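# Flip the front cover, snap it on, leave on conveyor

## Task

Rotate the front cover so it faces the correct way, press it onto the base until it clicks in place, make sure the assembled unit ends up sitting on the conveyor belt, and open both grippers so nothing is held at the end.

## Robot and tools

Robot: two arms on one table, left_arm and right_arm. The names are just labels and have nothing to do with image sides. left_arm sits on the +y side with its root at (+0.025, +0.348, 0) m, quat_wxyz (+0.999, 0, 0, -0.041). right_arm sits on the -y side with its root at (-0.012, -0.273, 0) m, quat_wxyz (+1.000, 0, 0, -0.008).

Frame: every number in a call and a result uses one scene frame. Its origin is on the table top midway between the arms. +x reaches out over the table and +z points up. Quaternions are always written w first (qw, qx, qy, qz).

Gripper: the fingers point along the gripper's own +z axis and close along its y axis. end_effector_position is the spot between the pads, roughly 1 cm short of the fingertips. A wrist camera mount also rides on each hand, so leave some clearance around it.

The row: every command that moves something is a single row of 16 numbers, always containing both arms even if only one moves. The order is left_arm x, y, z, qw, qx, qy, qz, opening, and then right_arm with the same 8. x, y, z is an absolute target position in metres in the scene frame, not an offset. The quaternion is an absolute target orientation. Opening runs from -1 (closed) to +1 (fully open, 0.094 m). To keep an arm still, resend exactly the pose printed in the last result before it was meant to stop, plus its intended opening. To hold an orientation steady, repeat the same quaternion you sent before rather than the slightly drifted one that was reported back.

execute_actions(actions): a list of actions. Each action is a table of up to 15 rows, and each row lasts one control step of 1/30 s. If a table has fewer rows, its last row is held until 15 steps have passed. On each step the controller limits the target to 70 mm and 16 degrees from the measured pose, so a distant target needs several actions. Any target more than 0.6 m from that gripper's current position, along any of its axes, makes the action refuse for both arms. If the first action is refused or any action is malformed, nothing in the call runs. Passing an empty list just returns the state and images.

move(target, speed, blocking): target is one 16-number row, read the same way as above. Each gripper travels in a straight line to its pose, turning the short way round, and both arms finish together within 0.5 to 10 s. speed is in m/s, from 0.002 to 0.5, default 0.25. Turning is capped at twice that value in rad/s. The opening is applied when the move starts. Moves do not steer around obstacles or around the other arm, and a fast move or a target placed well past a contact presses hard. With blocking=false the result comes back after 0.5 s while the arm keeps moving. After that, use wait(0) to check on it, or stop, before sending another move or execute_actions. The result contains a "move:" line. It reports how the move ended (done, off_target, moving, held, fault) and which limits acted: paced means the pose was clipped, held means some steps were blocked. It also gives each gripper's distance from its target.

wait(seconds): 0 to 10. Lets the scene run while each arm holds its last command. stop(): brakes a running move, which needs some room to come to rest. zoom_image(camera, region): camera is cam_head_left or cam_head_right (both 504x504). region is [x0, y0, x1, y1] in pixels with the origin at the top-left, at most 504x504. read_manual(section): only "licences". finished_scene(scene): ends the scene with that number, and it cannot be undone.

Reading results: the state line lists each gripper's position and quaternion. "Hand target" lines show where the controller is currently steering each hand. Step readings list positions at some steps, and HELD marks steps where an arm's command was held back. "pose unreachable" means the clearance check changed or blocked that arm's command. grip_measured is the finger opening on the same -1 to 1 scale. The last joint value gives the opening in metres, and each gripper can be off by about 1 mm. To hold a part, command about 0.03 below grip_measured; a smaller gap gives a lighter grip. Hands tend to stop a centimetre or more away from the target, usually too low, and the printed position drifts at long reach.

Joint ranges (rad), from the base outward: waist -2.618 to 3.054, shoulder 0 to 3.142, elbow 0 to 3.142, wrist pitch -1.571 to 1.571, wrist yaw -1.571 to 1.571, wrist roll -2.094 to 2.094. An elbow that is almost straight makes the hand overshoot and move fast.

Hazards: a held part may occasionally get a brief tug, and loose objects may get nudged. Anything that leaves the table fails the job. Do not let the arms bump or press on each other. Avoid drops, slips, slams and heavy pushing. Holding loads heats the motors. A MOTOR HOT line appears at 75 °C. At 90 °C that arm halts for 10 s. At 100 °C the arm goes limp and falls. These and other stops show up as FAULT lines. Between your replies the robot keeps holding your last command.

Each tool is called after "Request:" as name(argument=value, ...) on one line, values as JSON.

## Session

Request:
execute_actions(actions=[])

Scene clock: 0.00 s.
left_arm: end_effector_position=(+0.5708, +0.0871, +0.2433) grip_measured=+1.000 end_effector_quat_wxyz=(+0.247, -0.563, +0.735, -0.286) | right_arm: end_effector_position=(+0.2415, +0.0037, +0.1136) grip_measured=+1.000 end_effector_quat_wxyz=(-0.133, -0.029, +0.876, +0.462)
Joint positions: left_arm=[-0.427  2.451  2.777 -1.145 -0.211 -1.734  0.094] | right_arm=[ 0.432  1.819  1.189 -0.783 -0.996  0.435  0.094]
Joint velocities: left_arm=[-0.002 -0.007 -0.007 -0.007  0.051 -0.022  0.   ] | right_arm=[ 0.002 -0.022  0.007 -0.007 -0.066 -0.022  0.   ]
Hand target (left_arm): +0.569, +0.089, +0.243; +0.248, -0.563, +0.737, -0.280
Hand target (right_arm): +0.242, +0.005, +0.118; -0.129, -0.035, +0.873, +0.468

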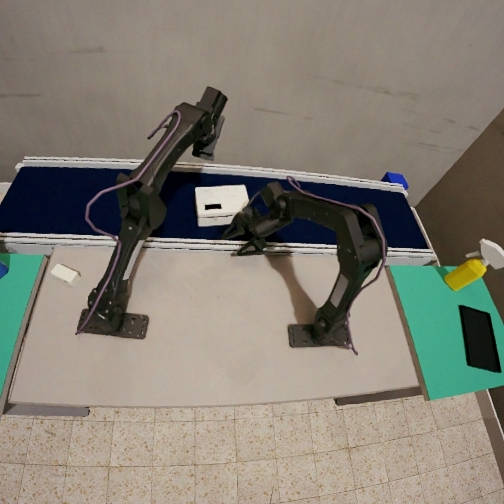

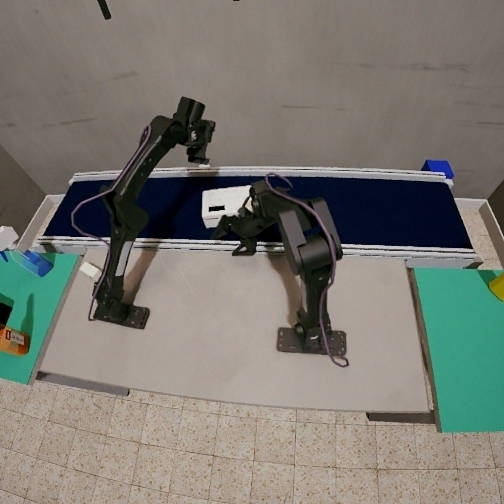

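Moving the arms aside to get a clear view.

Request:
move(target=[0.25,0.35,0.25,0,0,1,0,1,0.2,-0.27,0.25,0,0,1,0,1])

Request:
zoom_image(camera="cam_head_left", region=[160, 160, 290, 260])

Request:
zoom_image(camera="cam_head_right", region=[170, 160, 300, 260])

Scene clock: 8.90 s.
left_arm: end_effector_position=(+0.2552, +0.3457, +0.2560) grip_measured=+1.000 end_effector_quat_wxyz=(+0.142, -0.006, +0.990, -0.013) | right_arm: end_effector_position=(+0.2020, -0.2652, +0.2347) grip_measured=+1.000 end_effector_quat_wxyz=(+0.113, +0.003, +0.994, +0.010)
Joint positions: left_arm=[ 0.088  1.265  1.539 -1.56   0.025 -0.01   0.094] | right_arm=[ 0.036  1.229  1.438 -1.552 -0.014  0.029  0.094]
Joint velocities: left_arm=[-0.012  0.017 -0.012  0.037  0.007  0.022  0.   ] | right_arm=[ 0.002 -0.007  0.017  0.007 -0.066  0.037  0.   ]
Hand target (left_arm): +0.249, +0.348, +0.254; +0.139, -0.001, +0.990, -0.006
Hand target (right_arm): +0.200, -0.268, +0.248; +0.136, +0.003, +0.991, +0.006
Off the commanded pose (left_arm): 0.009 m, 16 deg; orientation clipped at the last step of the last action.
Off the commanded pose (right_arm): 0.016 m, 13 deg.
joint sent to its limit (left arm) — the command would take joint 4 (wrist pitch) past its lower limit, so that joint was sent only as far as its limit.
joint sent to its limit (right arm) — the command would take joint 4 (wrist pitch) past its lower limit, so that joint was sent only as far as its limit.
move: off_target (left_arm, right_arm); limits=paced

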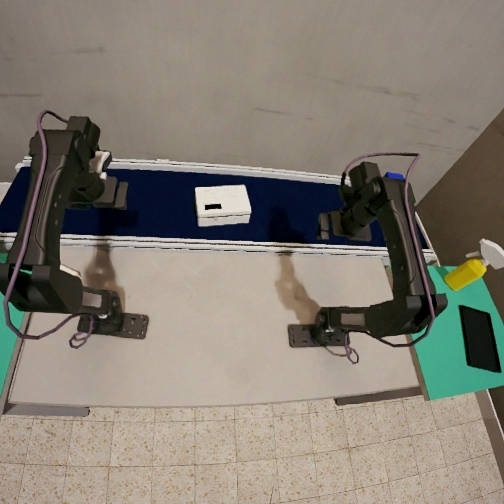

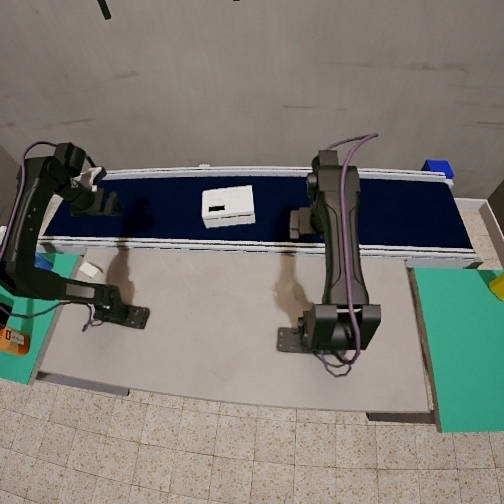

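Region (160, 160, 290, 260) of cam_head_left's 504x504 image, scaled by 3.877, with more detail than that image has; it fills the top 388 rows of this view, and the rest is white.

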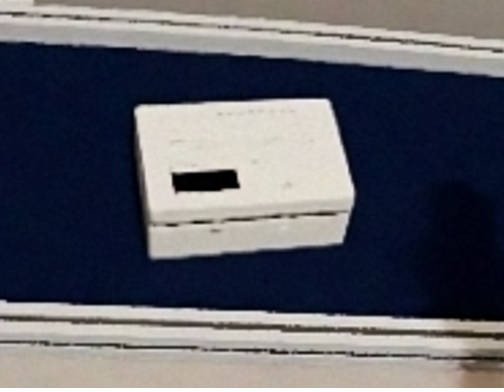

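Region (170, 160, 300, 260) of cam_head_right's 504x504 image, scaled by 3.877, with more detail than that image has; it fills the top 388 rows of this view, and the rest is white.

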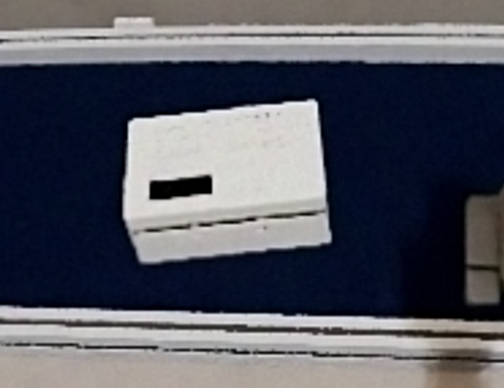

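Request:
move(target=[0.42,0.07,0.18,0,-0.707,0.707,0,1,0.2,-0.27,0.2,0,0,1,0,1])

Request:
zoom_image(camera="cam_head_left", region=[140, 120, 300, 260])

Request:
zoom_image(camera="cam_head_right", region=[140, 120, 300, 260])

Scene clock: 21.67 s.
left_arm: end_effector_position=(+0.4219, +0.0725, +0.1773) grip_measured=+1.000 end_effector_quat_wxyz=(-0.020, +0.666, -0.738, +0.109) | right_arm: end_effector_position=(+0.2027, -0.2668, +0.2114) grip_measured=+1.000 end_effector_quat_wxyz=(+0.061, -0.001, +0.998, +0.004)
Joint positions: left_arm=[-0.522  2.323  2.526 -1.552  0.012 -2.075  0.094] | right_arm=[ 0.036  1.294  1.399 -1.554 -0.005  0.02   0.094]
Joint velocities: left_arm=[-0.002 -0.017 -0.017 -0.037  0.022  0.037  0.   ] | right_arm=[-0.007 -0.002 -0.017 -0.007 -0.125 -0.022  0.   ]
Hand target (left_arm): +0.421, +0.071, +0.176; +0.014, -0.669, +0.735, -0.107
Hand target (right_arm): +0.199, -0.270, +0.200; +0.030, +0.001, +1.000, -0.000
Off the commanded pose (left_arm): 0.004 m, 14 deg.
Off the commanded pose (right_arm): 0.012 m, 7 deg.
joint sent to its limit (left arm) — the command would take joint 4 (wrist pitch) past its lower limit and joint 6 (wrist roll) past its lower limit, so those joints were sent only as far as their limits.
joint sent to its limit (right arm) — the command would take joint 4 (wrist pitch) past its lower limit, so that joint was sent only as far as its limit.
move: off_target (left_arm, right_arm)

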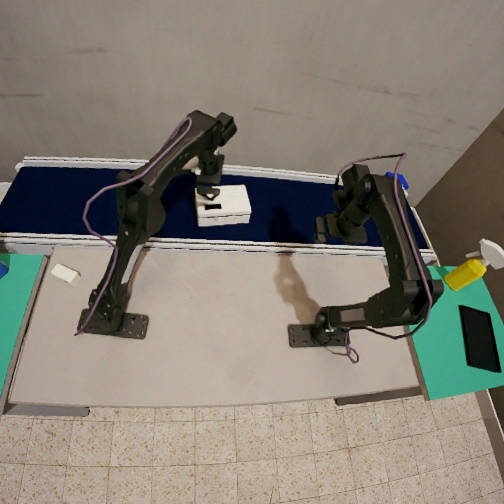

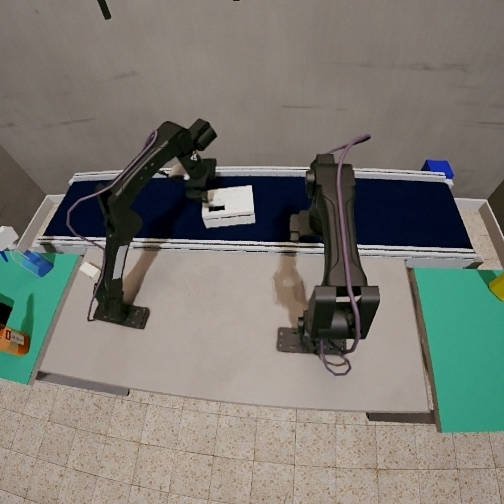

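Region (140, 120, 300, 260) of cam_head_left's 504x504 image, scaled by 3.150, with more detail than that image has; it fills the top 441 rows of this view, and the rest is white.

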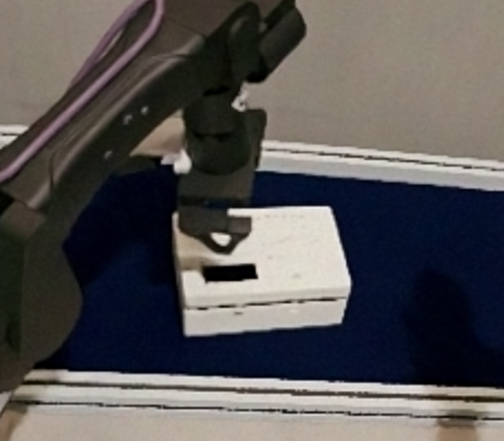

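Region (140, 120, 300, 260) of cam_head_right's 504x504 image, scaled by 3.150, with more detail than that image has; it fills the top 441 rows of this view, and the rest is white.

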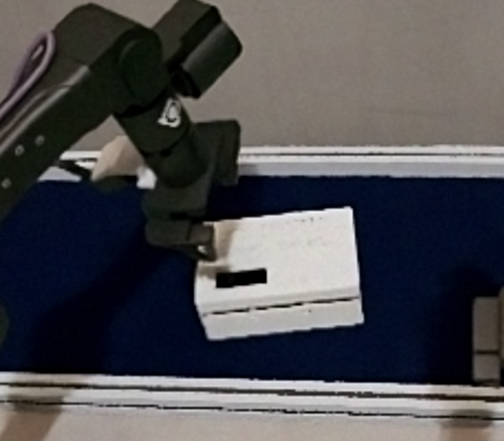

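Request:
move(target=[0.40,0.22,0.10,0,0,1,0,-1,0.40,-0.14,0.10,0,0,1,0,-1])

Request:
zoom_image(camera="cam_head_left", region=[120, 120, 330, 270])

Request:
zoom_image(camera="cam_head_right", region=[120, 120, 330, 270])

Scene clock: 35.67 s.
left_arm: end_effector_position=(+0.3968, +0.2160, +0.0971) grip_measured=-0.982 end_effector_quat_wxyz=(-0.013, -0.004, +1.000, -0.004) | right_arm: end_effector_position=(+0.3974, -0.1458, +0.0968) grip_measured=-0.979 end_effector_quat_wxyz=(-0.002, +0.000, +1.000, -0.002)
Joint positions: left_arm=[-0.253  2.076  1.819 -1.336  0.017 -0.343  0.001] | right_arm=[ 0.316  2.216  2.038 -1.397  0.003  0.301  0.001]
Joint velocities: left_arm=[-0.017 -0.022 -0.007 -0.007 -0.037 -0.022  0.   ] | right_arm=[-0.007  0.007 -0.007 -0.051  0.037 -0.037 -0.   ]
Hand target (left_arm): +0.398, +0.221, +0.101; -0.002, +0.000, +1.000, -0.002
Hand target (right_arm): +0.400, -0.142, +0.099; +0.000, +0.000, +1.000, -0.002
Off the commanded pose (left_arm): 0.006 m, 2 deg.
Off the commanded pose (right_arm): 0.007 m, 0 deg.
move: done

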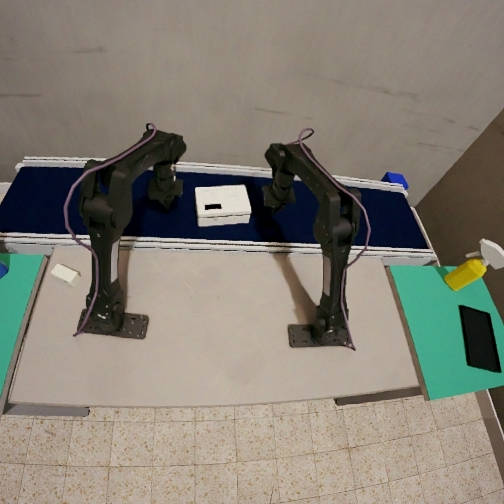

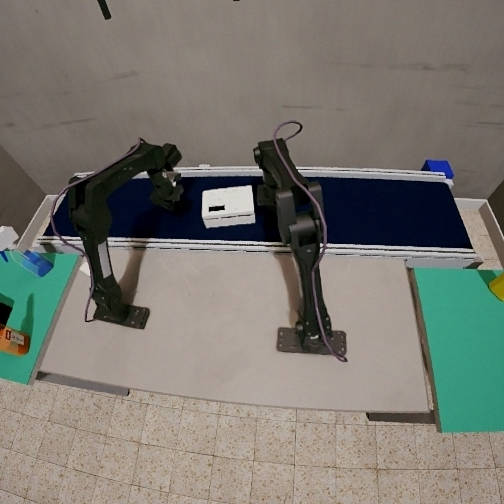

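Region (120, 120, 330, 270) of cam_head_left's 504x504 image, scaled by 2.400, with more detail than that image has; it fills the top 360 rows of this view, and the rest is white.

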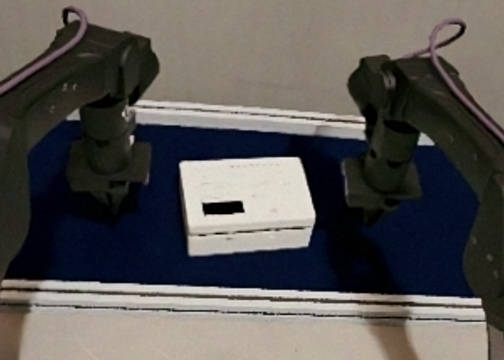

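Region (120, 120, 330, 270) of cam_head_right's 504x504 image, scaled by 2.400, with more detail than that image has; it fills the top 360 rows of this view, and the rest is white.

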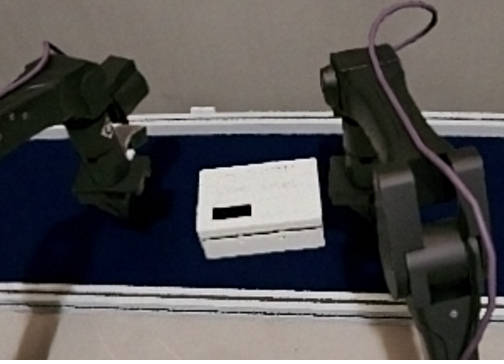

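Request:
move(target=[0.40,0.22,0.03,0,0,1,0,-1,0.40,-0.14,0.10,0,0,1,0,-1], speed=0.04)

Request:
zoom_image(camera="cam_head_left", region=[120, 120, 330, 270])

Scene clock: 43.53 s.
left_arm: end_effector_position=(+0.4004, +0.2156, +0.0417) grip_measured=-0.982 end_effector_quat_wxyz=(+0.008, -0.002, +1.000, -0.009) | right_arm: end_effector_position=(+0.3967, -0.1460, +0.0968) grip_measured=-0.979 end_effector_quat_wxyz=(-0.003, +0.001, +1.000, -0.002)
Joint positions: left_arm=[-0.253  2.076  1.597 -1.071  0.013 -0.341  0.001] | right_arm=[ 0.316  2.216  2.038 -1.4    0.003  0.303  0.001]
Joint velocities: left_arm=[-0.012 -0.012  0.017 -0.022  0.022  0.022 -0.001] | right_arm=[-0.002  0.002 -0.017 -0.007 -0.051 -0.051  0.   ]
Hand target (left_arm): +0.399, +0.220, +0.030; -0.000, -0.000, +1.000, +0.000
Hand target (right_arm): +0.400, -0.140, +0.100; +0.000, -0.000, +1.000, +0.000
Off the commanded pose (left_arm): 0.012 m, 1 deg.
Off the commanded pose (right_arm): 0.008 m, 0 deg.
move: off_target (left_arm)

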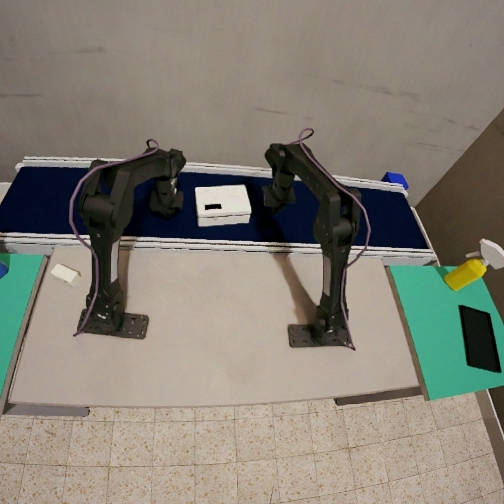

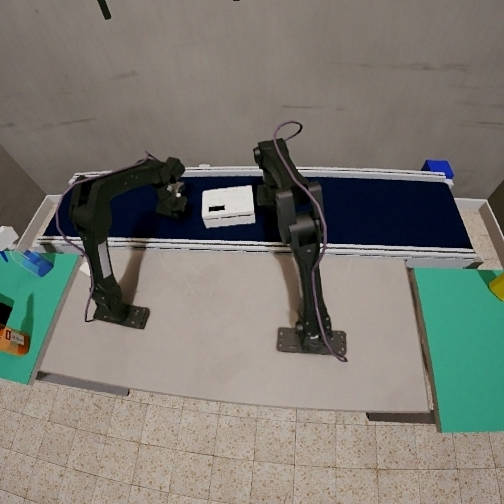

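Region (120, 120, 330, 270) of cam_head_left's 504x504 image, scaled by 2.400, with more detail than that image has; it fills the top 360 rows of this view, and the rest is white.

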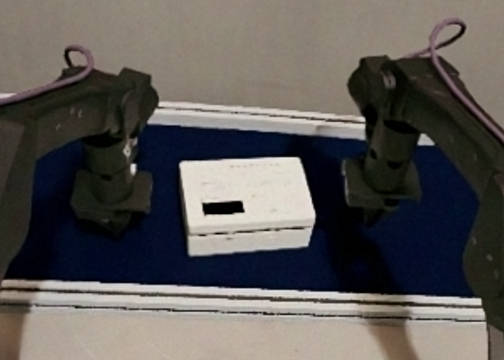

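Request:
move(target=[0.40,0.2,0.13,0,0.643,0.766,0,-0.04,0.30,-0.25,0.12,0,0,1,0,-1])

Request:
move(target=[0.382,0.068,0.12,0,0.643,0.766,0,-0.04,0.30,-0.25,0.12,0,0,1,0,-1], speed=0.15)

Request:
zoom_image(camera="cam_head_left", region=[160, 150, 280, 240])

Request:
zoom_image(camera="cam_head_right", region=[160, 150, 280, 240])

Scene clock: 59.73 s.
left_arm: end_effector_position=(+0.4009, +0.2017, +0.1336) grip_measured=-0.042 end_effector_quat_wxyz=(+0.011, +0.635, +0.772, +0.001) | right_arm: end_effector_position=(+0.3008, -0.2473, +0.1173) grip_measured=-0.979 end_effector_quat_wxyz=(-0.011, +0.000, +1.000, -0.002)
Joint positions: left_arm=[-0.289  2.076  1.964 -1.438  0.005  1.005  0.045] | right_arm=[ 0.096  1.754  1.464 -1.303  0.002  0.081  0.001]
Joint velocities: left_arm=[-0.017  0.007  0.007 -0.007 -0.022  0.022  0.   ] | right_arm=[-0.007  0.017 -0.007  0.007 -0.007  0.022  0.   ]
Hand target (left_arm): +0.401, +0.200, +0.130; +0.001, +0.643, +0.766, +0.000
Hand target (right_arm): +0.299, -0.249, +0.120; +0.000, -0.000, +1.000, +0.001
Off the commanded pose (left_arm): 0.004 m, 2 deg.
Off the commanded pose (right_arm): 0.004 m, 1 deg.
move: done

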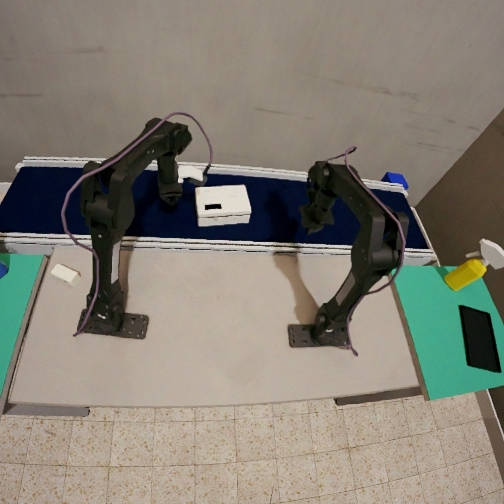

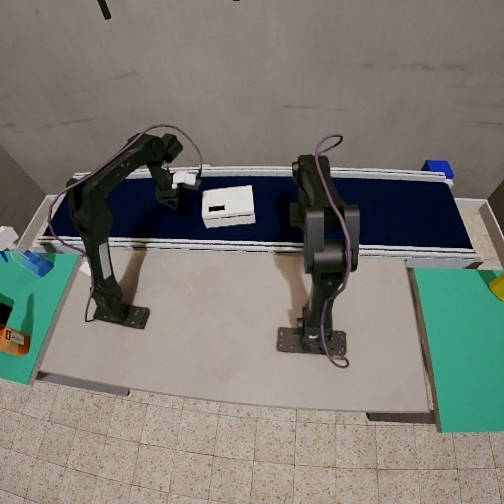

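Scene clock: 61.17 s.
left_arm: end_effector_position=(+0.3811, +0.0661, +0.1196) grip_measured=-0.042 end_effector_quat_wxyz=(+0.010, +0.649, +0.761, -0.000) | right_arm: end_effector_position=(+0.3008, -0.2473, +0.1173) grip_measured=-0.979 end_effector_quat_wxyz=(-0.011, -0.001, +1.000, -0.002)
Joint positions: left_arm=[-0.589  2.341  2.341 -1.55   0.001  0.741  0.045] | right_arm=[ 0.096  1.754  1.464 -1.303  0.002  0.078  0.001]
Joint velocities: left_arm=[ 0.012  0.012 -0.017 -0.022  0.037 -0.007 -0.   ] | right_arm=[-0.007 -0.022 -0.012  0.037 -0.007 -0.007 -0.001]
Hand target (left_arm): +0.383, +0.068, +0.119; +0.006, +0.643, +0.766, +0.002
Hand target (right_arm): +0.300, -0.250, +0.120; -0.000, +0.000, +1.000, -0.000
Off the commanded pose (left_arm): 0.002 m, 2 deg.
Off the commanded pose (right_arm): 0.004 m, 1 deg.
joint sent to its limit (left arm) — the command would take joint 4 (wrist pitch) past its lower limit, so that joint was sent only as far as its limit.
move: done

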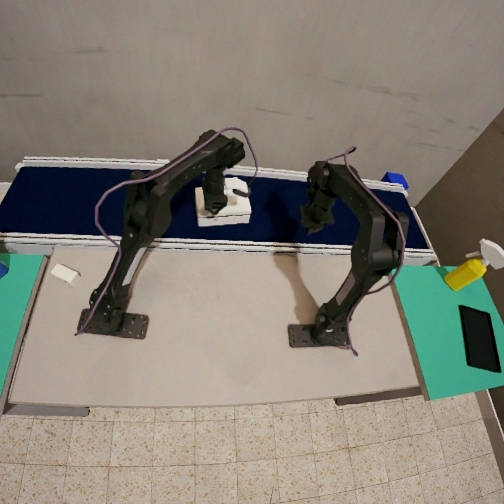

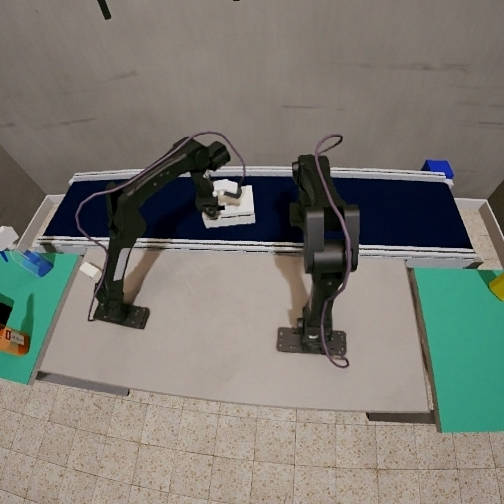

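Region (160, 150, 280, 240) of cam_head_left's 504x504 image, scaled by 4.200, with more detail than that image has; it fills the top 378 rows of this view, and the rest is white.

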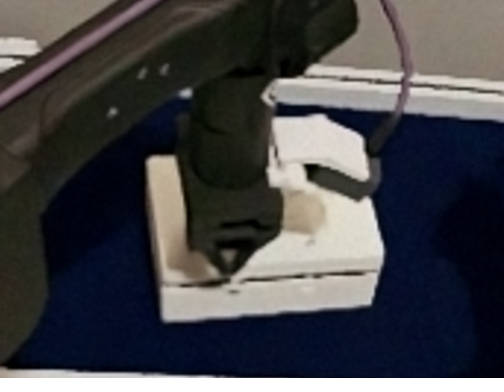

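Region (160, 150, 280, 240) of cam_head_right's 504x504 image, scaled by 4.200, with more detail than that image has; it fills the top 378 rows of this view, and the rest is white.

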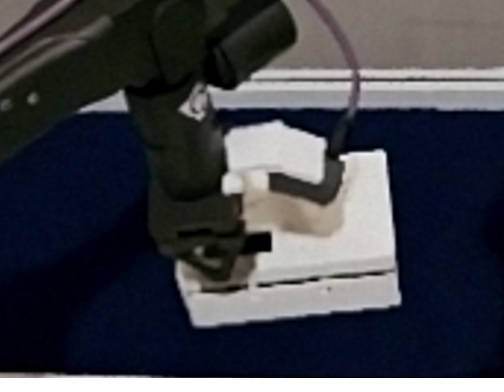

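Request:
move(target=[0.392,0.070,0.105,0,0.643,0.766,0,-0.15,0.30,-0.25,0.12,0,0,1,0,-1], speed=0.05)

Request:
move(target=[0.392,0.070,0.085,0,0.643,0.766,0,-0.15,0.30,-0.25,0.12,0,0,1,0,-1], speed=0.02)

Request:
zoom_image(camera="cam_head_left", region=[160, 150, 280, 240])

Request:
zoom_image(camera="cam_head_right", region=[160, 150, 280, 240])

Scene clock: 71.23 s.
left_arm: end_effector_position=(+0.3856, +0.0718, +0.1033) grip_measured=-0.148 end_effector_quat_wxyz=(-0.008, +0.642, +0.766, -0.001) | right_arm: end_effector_position=(+0.3008, -0.2473, +0.1173) grip_measured=-0.979 end_effector_quat_wxyz=(-0.011, -0.001, +1.000, -0.002)
Joint positions: left_arm=[-0.573  2.381  2.344 -1.551  0.001  0.74   0.04 ] | right_arm=[ 0.096  1.754  1.464 -1.303  0.002  0.078  0.001]
Joint velocities: left_arm=[-0.017 -0.012  0.017 -0.037  0.022 -0.007 -0.002] | right_arm=[-0.007 -0.012 -0.007  0.007  0.037  0.022 -0.001]
Hand target (left_arm): +0.392, +0.070, +0.105; +0.000, +0.643, +0.766, -0.000
Hand target (right_arm): +0.300, -0.250, +0.120; -0.000, +0.000, +1.000, -0.000
Off the commanded pose (left_arm): 0.007 m, 1 deg.
Off the commanded pose (right_arm): 0.004 m, 1 deg.
move: done

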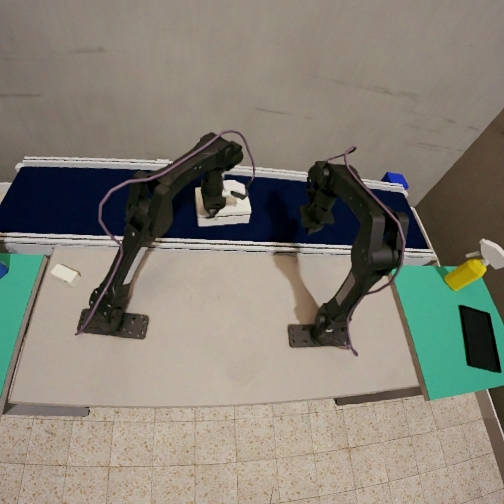

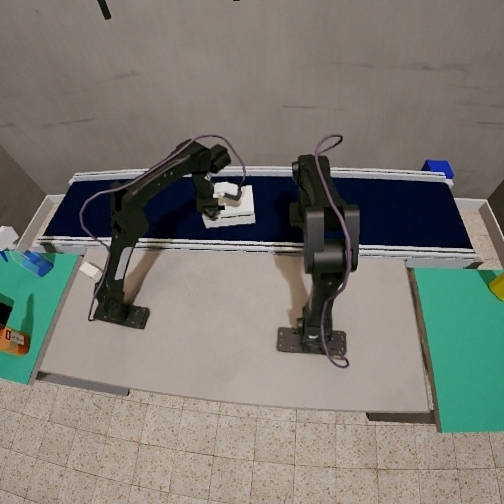

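Scene clock: 72.43 s.
left_arm: end_effector_position=(+0.3894, +0.0689, +0.0868) grip_measured=-0.148 end_effector_quat_wxyz=(-0.004, +0.642, +0.766, -0.001) | right_arm: end_effector_position=(+0.3008, -0.2473, +0.1173) grip_measured=-0.979 end_effector_quat_wxyz=(-0.011, -0.002, +1.000, -0.002)
Joint positions: left_arm=[-0.573  2.381  2.278 -1.477  0.001  0.74   0.04 ] | right_arm=[ 0.096  1.754  1.464 -1.303  0.002  0.077  0.001]
Joint velocities: left_arm=[-0.002  0.007  0.017  0.022 -0.095 -0.051 -0.   ] | right_arm=[-0.002 -0.002 -0.027  0.007  0.007 -0.022  0.   ]
Hand target (left_arm): +0.392, +0.070, +0.085; -0.000, +0.643, +0.766, +0.000
Hand target (right_arm): +0.300, -0.250, +0.120; -0.000, -0.000, +1.000, -0.000
Off the commanded pose (left_arm): 0.003 m, 1 deg.
Off the commanded pose (right_arm): 0.004 m, 1 deg.
move: done

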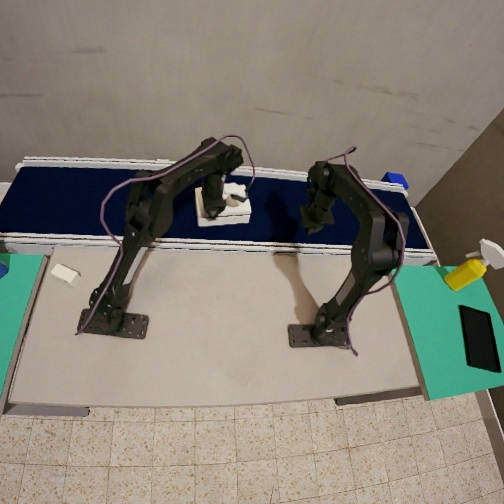

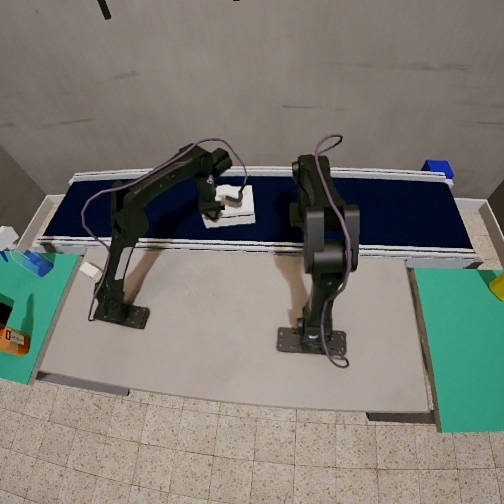

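Region (160, 150, 280, 240) of cam_head_left's 504x504 image, scaled by 4.200, with more detail than that image has; it fills the top 378 rows of this view, and the rest is white.

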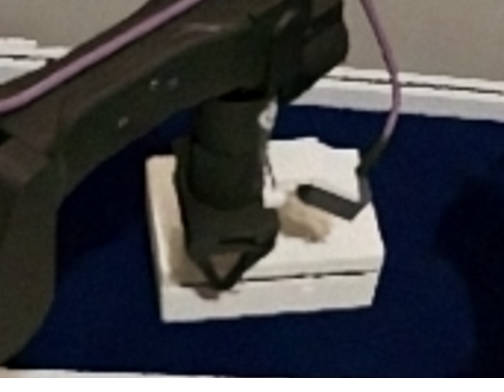

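Region (160, 150, 280, 240) of cam_head_right's 504x504 image, scaled by 4.200, with more detail than that image has; it fills the top 378 rows of this view, and the rest is white.

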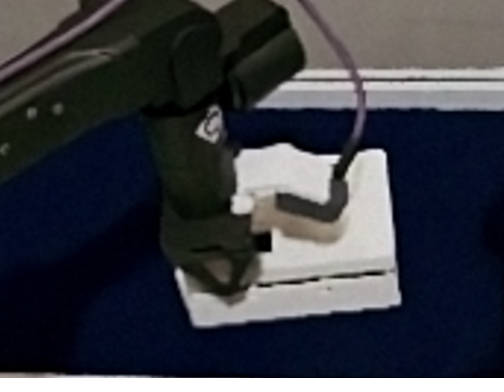

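Request:
move(target=[0.392,0.070,0.065,0,0.643,0.766,0,-0.15,0.30,-0.25,0.12,0,0,1,0,-1], speed=0.02)

Request:
zoom_image(camera="cam_head_left", region=[160, 150, 280, 240])

Request:
zoom_image(camera="cam_head_right", region=[160, 150, 280, 240])

Scene clock: 79.93 s.
left_arm: end_effector_position=(+0.3906, +0.0678, +0.0821) grip_measured=-0.149 end_effector_quat_wxyz=(+0.009, +0.642, +0.766, -0.001) | right_arm: end_effector_position=(+0.3008, -0.2473, +0.1173) grip_measured=-0.979 end_effector_quat_wxyz=(-0.011, -0.002, +1.000, -0.002)
Joint positions: left_arm=[-0.573  2.346  2.198 -1.404  0.002  0.74   0.04 ] | right_arm=[ 0.096  1.754  1.464 -1.303  0.002  0.077  0.001]
Joint velocities: left_arm=[ 0.007 -0.012  0.002  0.051  0.037 -0.007 -0.   ] | right_arm=[ 0.007 -0.002 -0.017 -0.022 -0.051 -0.007 -0.   ]
Hand target (left_arm): +0.391, +0.071, +0.065; -0.001, +0.643, +0.766, -0.000
Hand target (right_arm): +0.300, -0.250, +0.120; -0.000, -0.000, +1.000, -0.000
Off the commanded pose (left_arm): 0.017 m, 1 deg.
Off the commanded pose (right_arm): 0.004 m, 1 deg.
move: off_target (left_arm)

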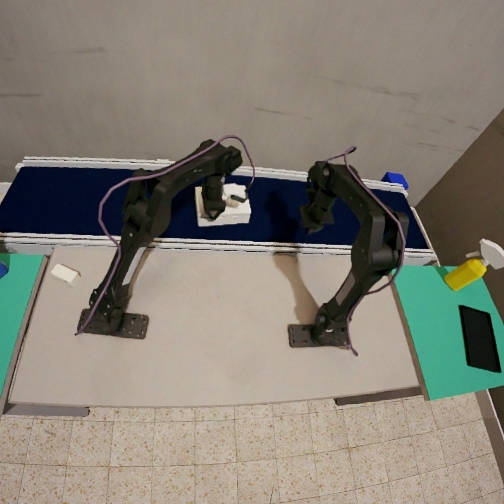

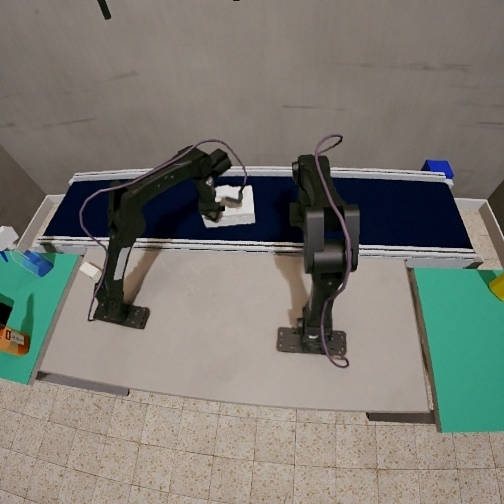

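Region (160, 150, 280, 240) of cam_head_left's 504x504 image, scaled by 4.200, with more detail than that image has; it fills the top 378 rows of this view, and the rest is white.

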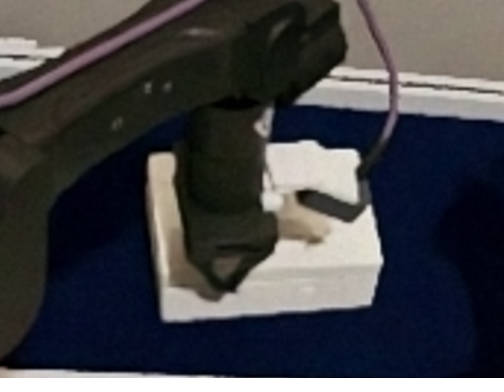

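Region (160, 150, 280, 240) of cam_head_right's 504x504 image, scaled by 4.200, with more detail than that image has; it fills the top 378 rows of this view, and the rest is white.

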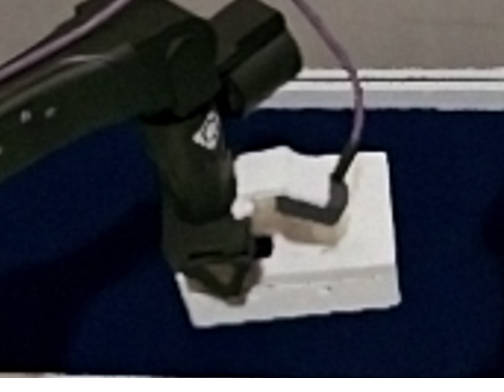

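Request:
move(target=[0.40,0.072,0.097,0,0.643,0.766,0,-0.1,0.30,-0.25,0.12,0,0,1,0,-1], speed=0.03)

Request:
move(target=[0.408,0.072,0.093,0,0.643,0.766,0,-0.1,0.30,-0.25,0.12,0,0,1,0,-1], speed=0.03)

Request:
zoom_image(camera="cam_head_left", region=[160, 150, 280, 240])

Request:
zoom_image(camera="cam_head_right", region=[160, 150, 280, 240])

Scene clock: 86.93 s.
left_arm: end_effector_position=(+0.3983, +0.0694, +0.0997) grip_measured=-0.102 end_effector_quat_wxyz=(+0.008, +0.641, +0.768, -0.001) | right_arm: end_effector_position=(+0.3008, -0.2473, +0.1173) grip_measured=-0.979 end_effector_quat_wxyz=(-0.011, -0.002, +1.000, -0.002)
Joint positions: left_arm=[-0.56   2.401  2.366 -1.521  0.002  0.749  0.042] | right_arm=[ 0.096  1.754  1.464 -1.303  0.002  0.077  0.001]
Joint velocities: left_arm=[-0.012 -0.002  0.002 -0.037 -0.066 -0.11  -0.001] | right_arm=[-0.012 -0.002  0.002 -0.007  0.081  0.037 -0.   ]
Hand target (left_arm): +0.400, +0.072, +0.097; +0.001, +0.643, +0.766, -0.000
Hand target (right_arm): +0.300, -0.250, +0.120; -0.000, -0.000, +1.000, -0.000
Off the commanded pose (left_arm): 0.004 m, 1 deg.
Off the commanded pose (right_arm): 0.004 m, 1 deg.
move: done

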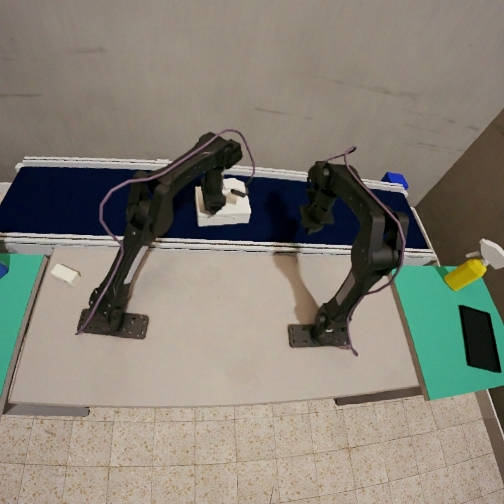

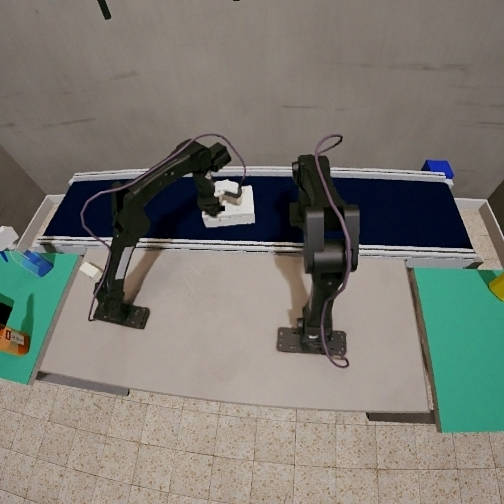

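Scene clock: 87.73 s.
left_arm: end_effector_position=(+0.4061, +0.0697, +0.0943) grip_measured=-0.102 end_effector_quat_wxyz=(+0.006, +0.641, +0.768, -0.001) | right_arm: end_effector_position=(+0.3008, -0.2473, +0.1173) grip_measured=-0.979 end_effector_quat_wxyz=(-0.011, -0.002, +1.000, -0.002)
Joint positions: left_arm=[-0.55   2.446  2.425 -1.539  0.002  0.758  0.042] | right_arm=[ 0.096  1.754  1.464 -1.303  0.002  0.077  0.001]
Joint velocities: left_arm=[-0.002 -0.002  0.017 -0.051  0.022  0.007 -0.001] | right_arm=[-0.017 -0.002  0.007  0.051 -0.022  0.037  0.   ]
Hand target (left_arm): +0.408, +0.072, +0.093; +0.000, +0.643, +0.766, -0.000
Hand target (right_arm): +0.300, -0.250, +0.120; -0.000, -0.000, +1.000, -0.000
Off the commanded pose (left_arm): 0.003 m, 1 deg.
Off the commanded pose (right_arm): 0.004 m, 1 deg.
move: done

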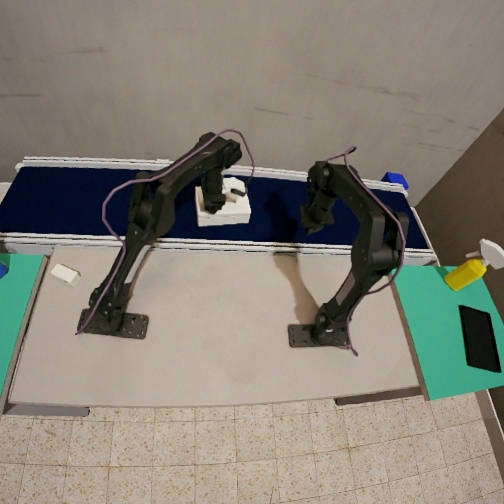

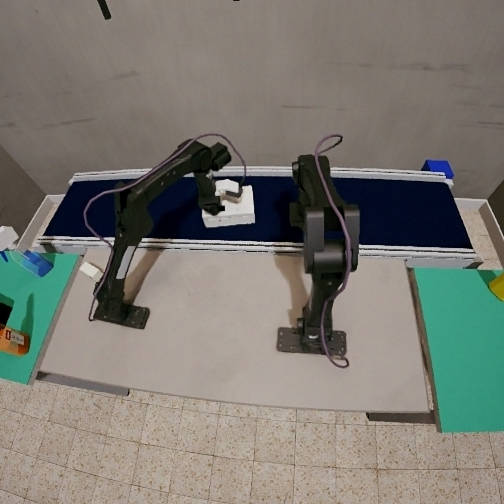

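Region (160, 150, 280, 240) of cam_head_left's 504x504 image, scaled by 4.200, with more detail than that image has; it fills the top 378 rows of this view, and the rest is white.

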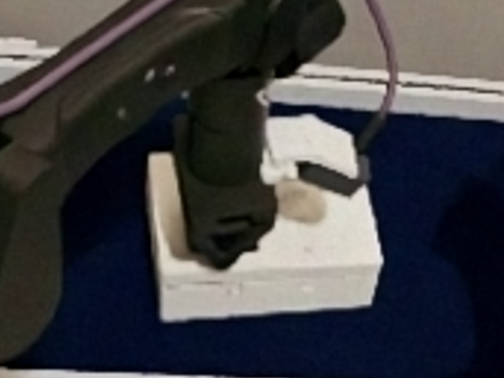

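Region (160, 150, 280, 240) of cam_head_right's 504x504 image, scaled by 4.200, with more detail than that image has; it fills the top 378 rows of this view, and the rest is white.

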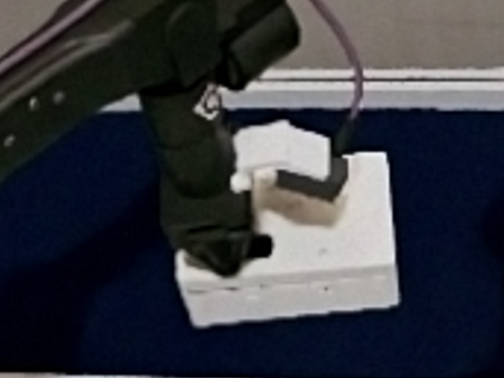

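Request:
move(target=[0.405,0.072,0.093,0,0.643,0.766,0,0.0,0.30,-0.25,0.12,0,0,1,0,-1], speed=0.03)

Request:
move(target=[0.405,0.072,0.074,0,0.643,0.766,0,0.0,0.30,-0.25,0.12,0,0,1,0,-1], speed=0.015)

Request:
zoom_image(camera="cam_head_left", region=[160, 150, 280, 240])

Request:
zoom_image(camera="cam_head_right", region=[160, 150, 280, 240])

Scene clock: 96.43 s.
left_arm: end_effector_position=(+0.4058, +0.0699, +0.0946) grip_measured=-0.002 end_effector_quat_wxyz=(+0.005, +0.641, +0.768, -0.001) | right_arm: end_effector_position=(+0.3008, -0.2473, +0.1173) grip_measured=-0.979 end_effector_quat_wxyz=(-0.011, -0.002, +1.000, -0.002)
Joint positions: left_arm=[-0.55   2.446  2.427 -1.541  0.002  0.759  0.047] | right_arm=[ 0.096  1.754  1.464 -1.303  0.002  0.077  0.001]
Joint velocities: left_arm=[-0.002 -0.012  0.012 -0.037  0.037  0.066  0.   ] | right_arm=[-0.017  0.012 -0.007 -0.037  0.066  0.007  0.   ]
Hand target (left_arm): +0.405, +0.072, +0.093; +0.000, +0.643, +0.766, -0.000
Hand target (right_arm): +0.300, -0.250, +0.120; -0.000, -0.000, +1.000, -0.000
Off the commanded pose (left_arm): 0.003 m, 1 deg.
Off the commanded pose (right_arm): 0.004 m, 1 deg.
move: done

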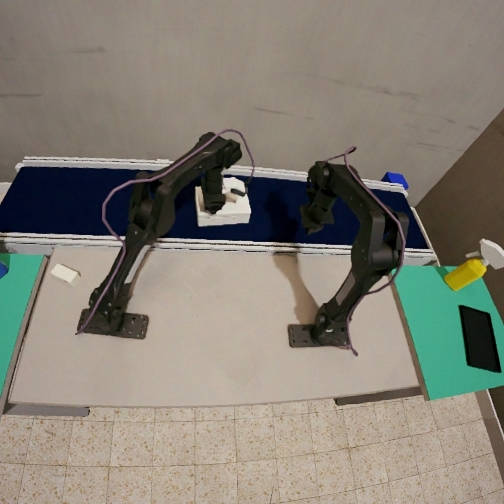

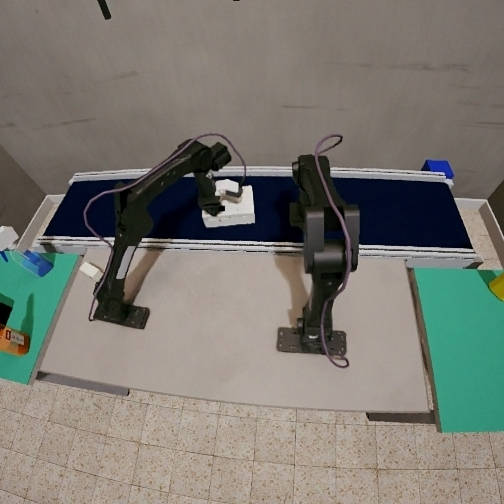

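Scene clock: 98.03 s.
left_arm: end_effector_position=(+0.4041, +0.0711, +0.0839) grip_measured=-0.002 end_effector_quat_wxyz=(+0.004, +0.641, +0.768, -0.001) | right_arm: end_effector_position=(+0.3008, -0.2473, +0.1173) grip_measured=-0.979 end_effector_quat_wxyz=(-0.011, -0.002, +1.000, -0.002)
Joint positions: left_arm=[-0.55   2.42   2.337 -1.48   0.002  0.759  0.047] | right_arm=[ 0.096  1.754  1.464 -1.303  0.002  0.077  0.001]
Joint velocities: left_arm=[-0.007 -0.002 -0.012 -0.051  0.022  0.037 -0.   ] | right_arm=[ 0.012 -0.002 -0.007 -0.051 -0.007  0.007 -0.001]
Hand target (left_arm): +0.405, +0.072, +0.074; -0.000, +0.643, +0.766, -0.000
Hand target (right_arm): +0.300, -0.250, +0.120; -0.000, -0.000, +1.000, -0.000
Off the commanded pose (left_arm): 0.010 m, 1 deg.
Off the commanded pose (right_arm): 0.004 m, 1 deg.
move: done

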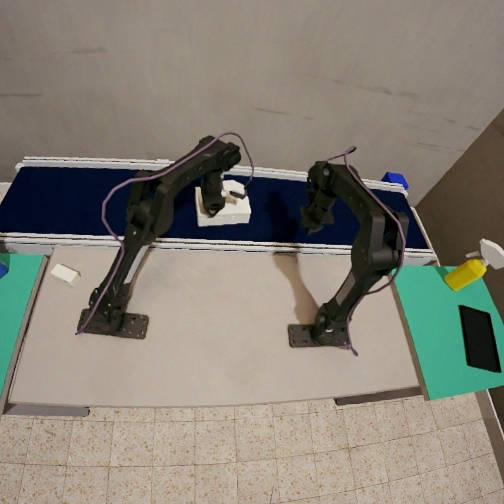

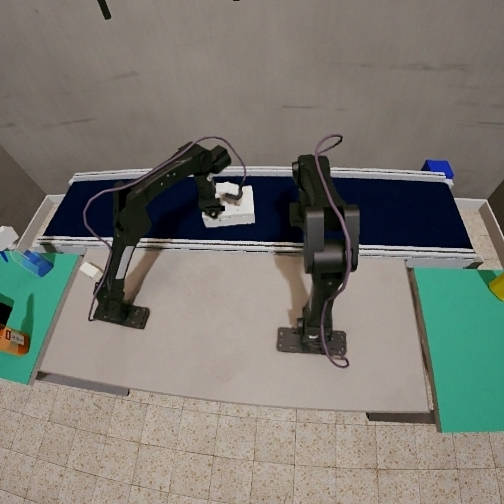

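Region (160, 150, 280, 240) of cam_head_left's 504x504 image, scaled by 4.200, with more detail than that image has; it fills the top 378 rows of this view, and the rest is white.

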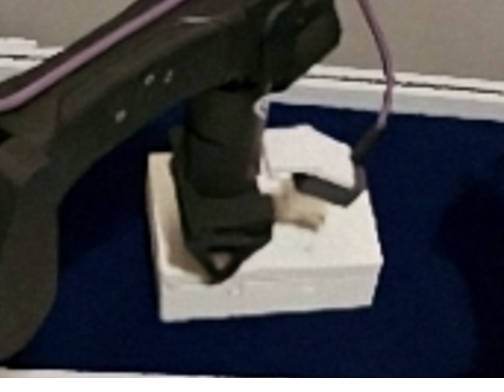

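Region (160, 150, 280, 240) of cam_head_right's 504x504 image, scaled by 4.200, with more detail than that image has; it fills the top 378 rows of this view, and the rest is white.

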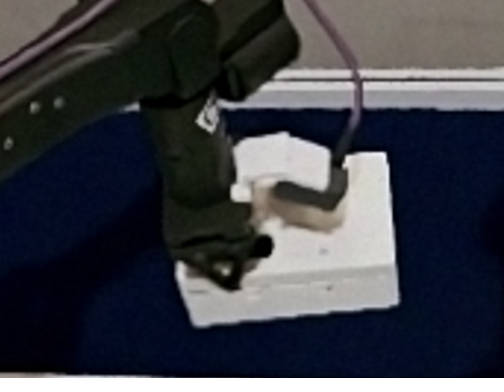

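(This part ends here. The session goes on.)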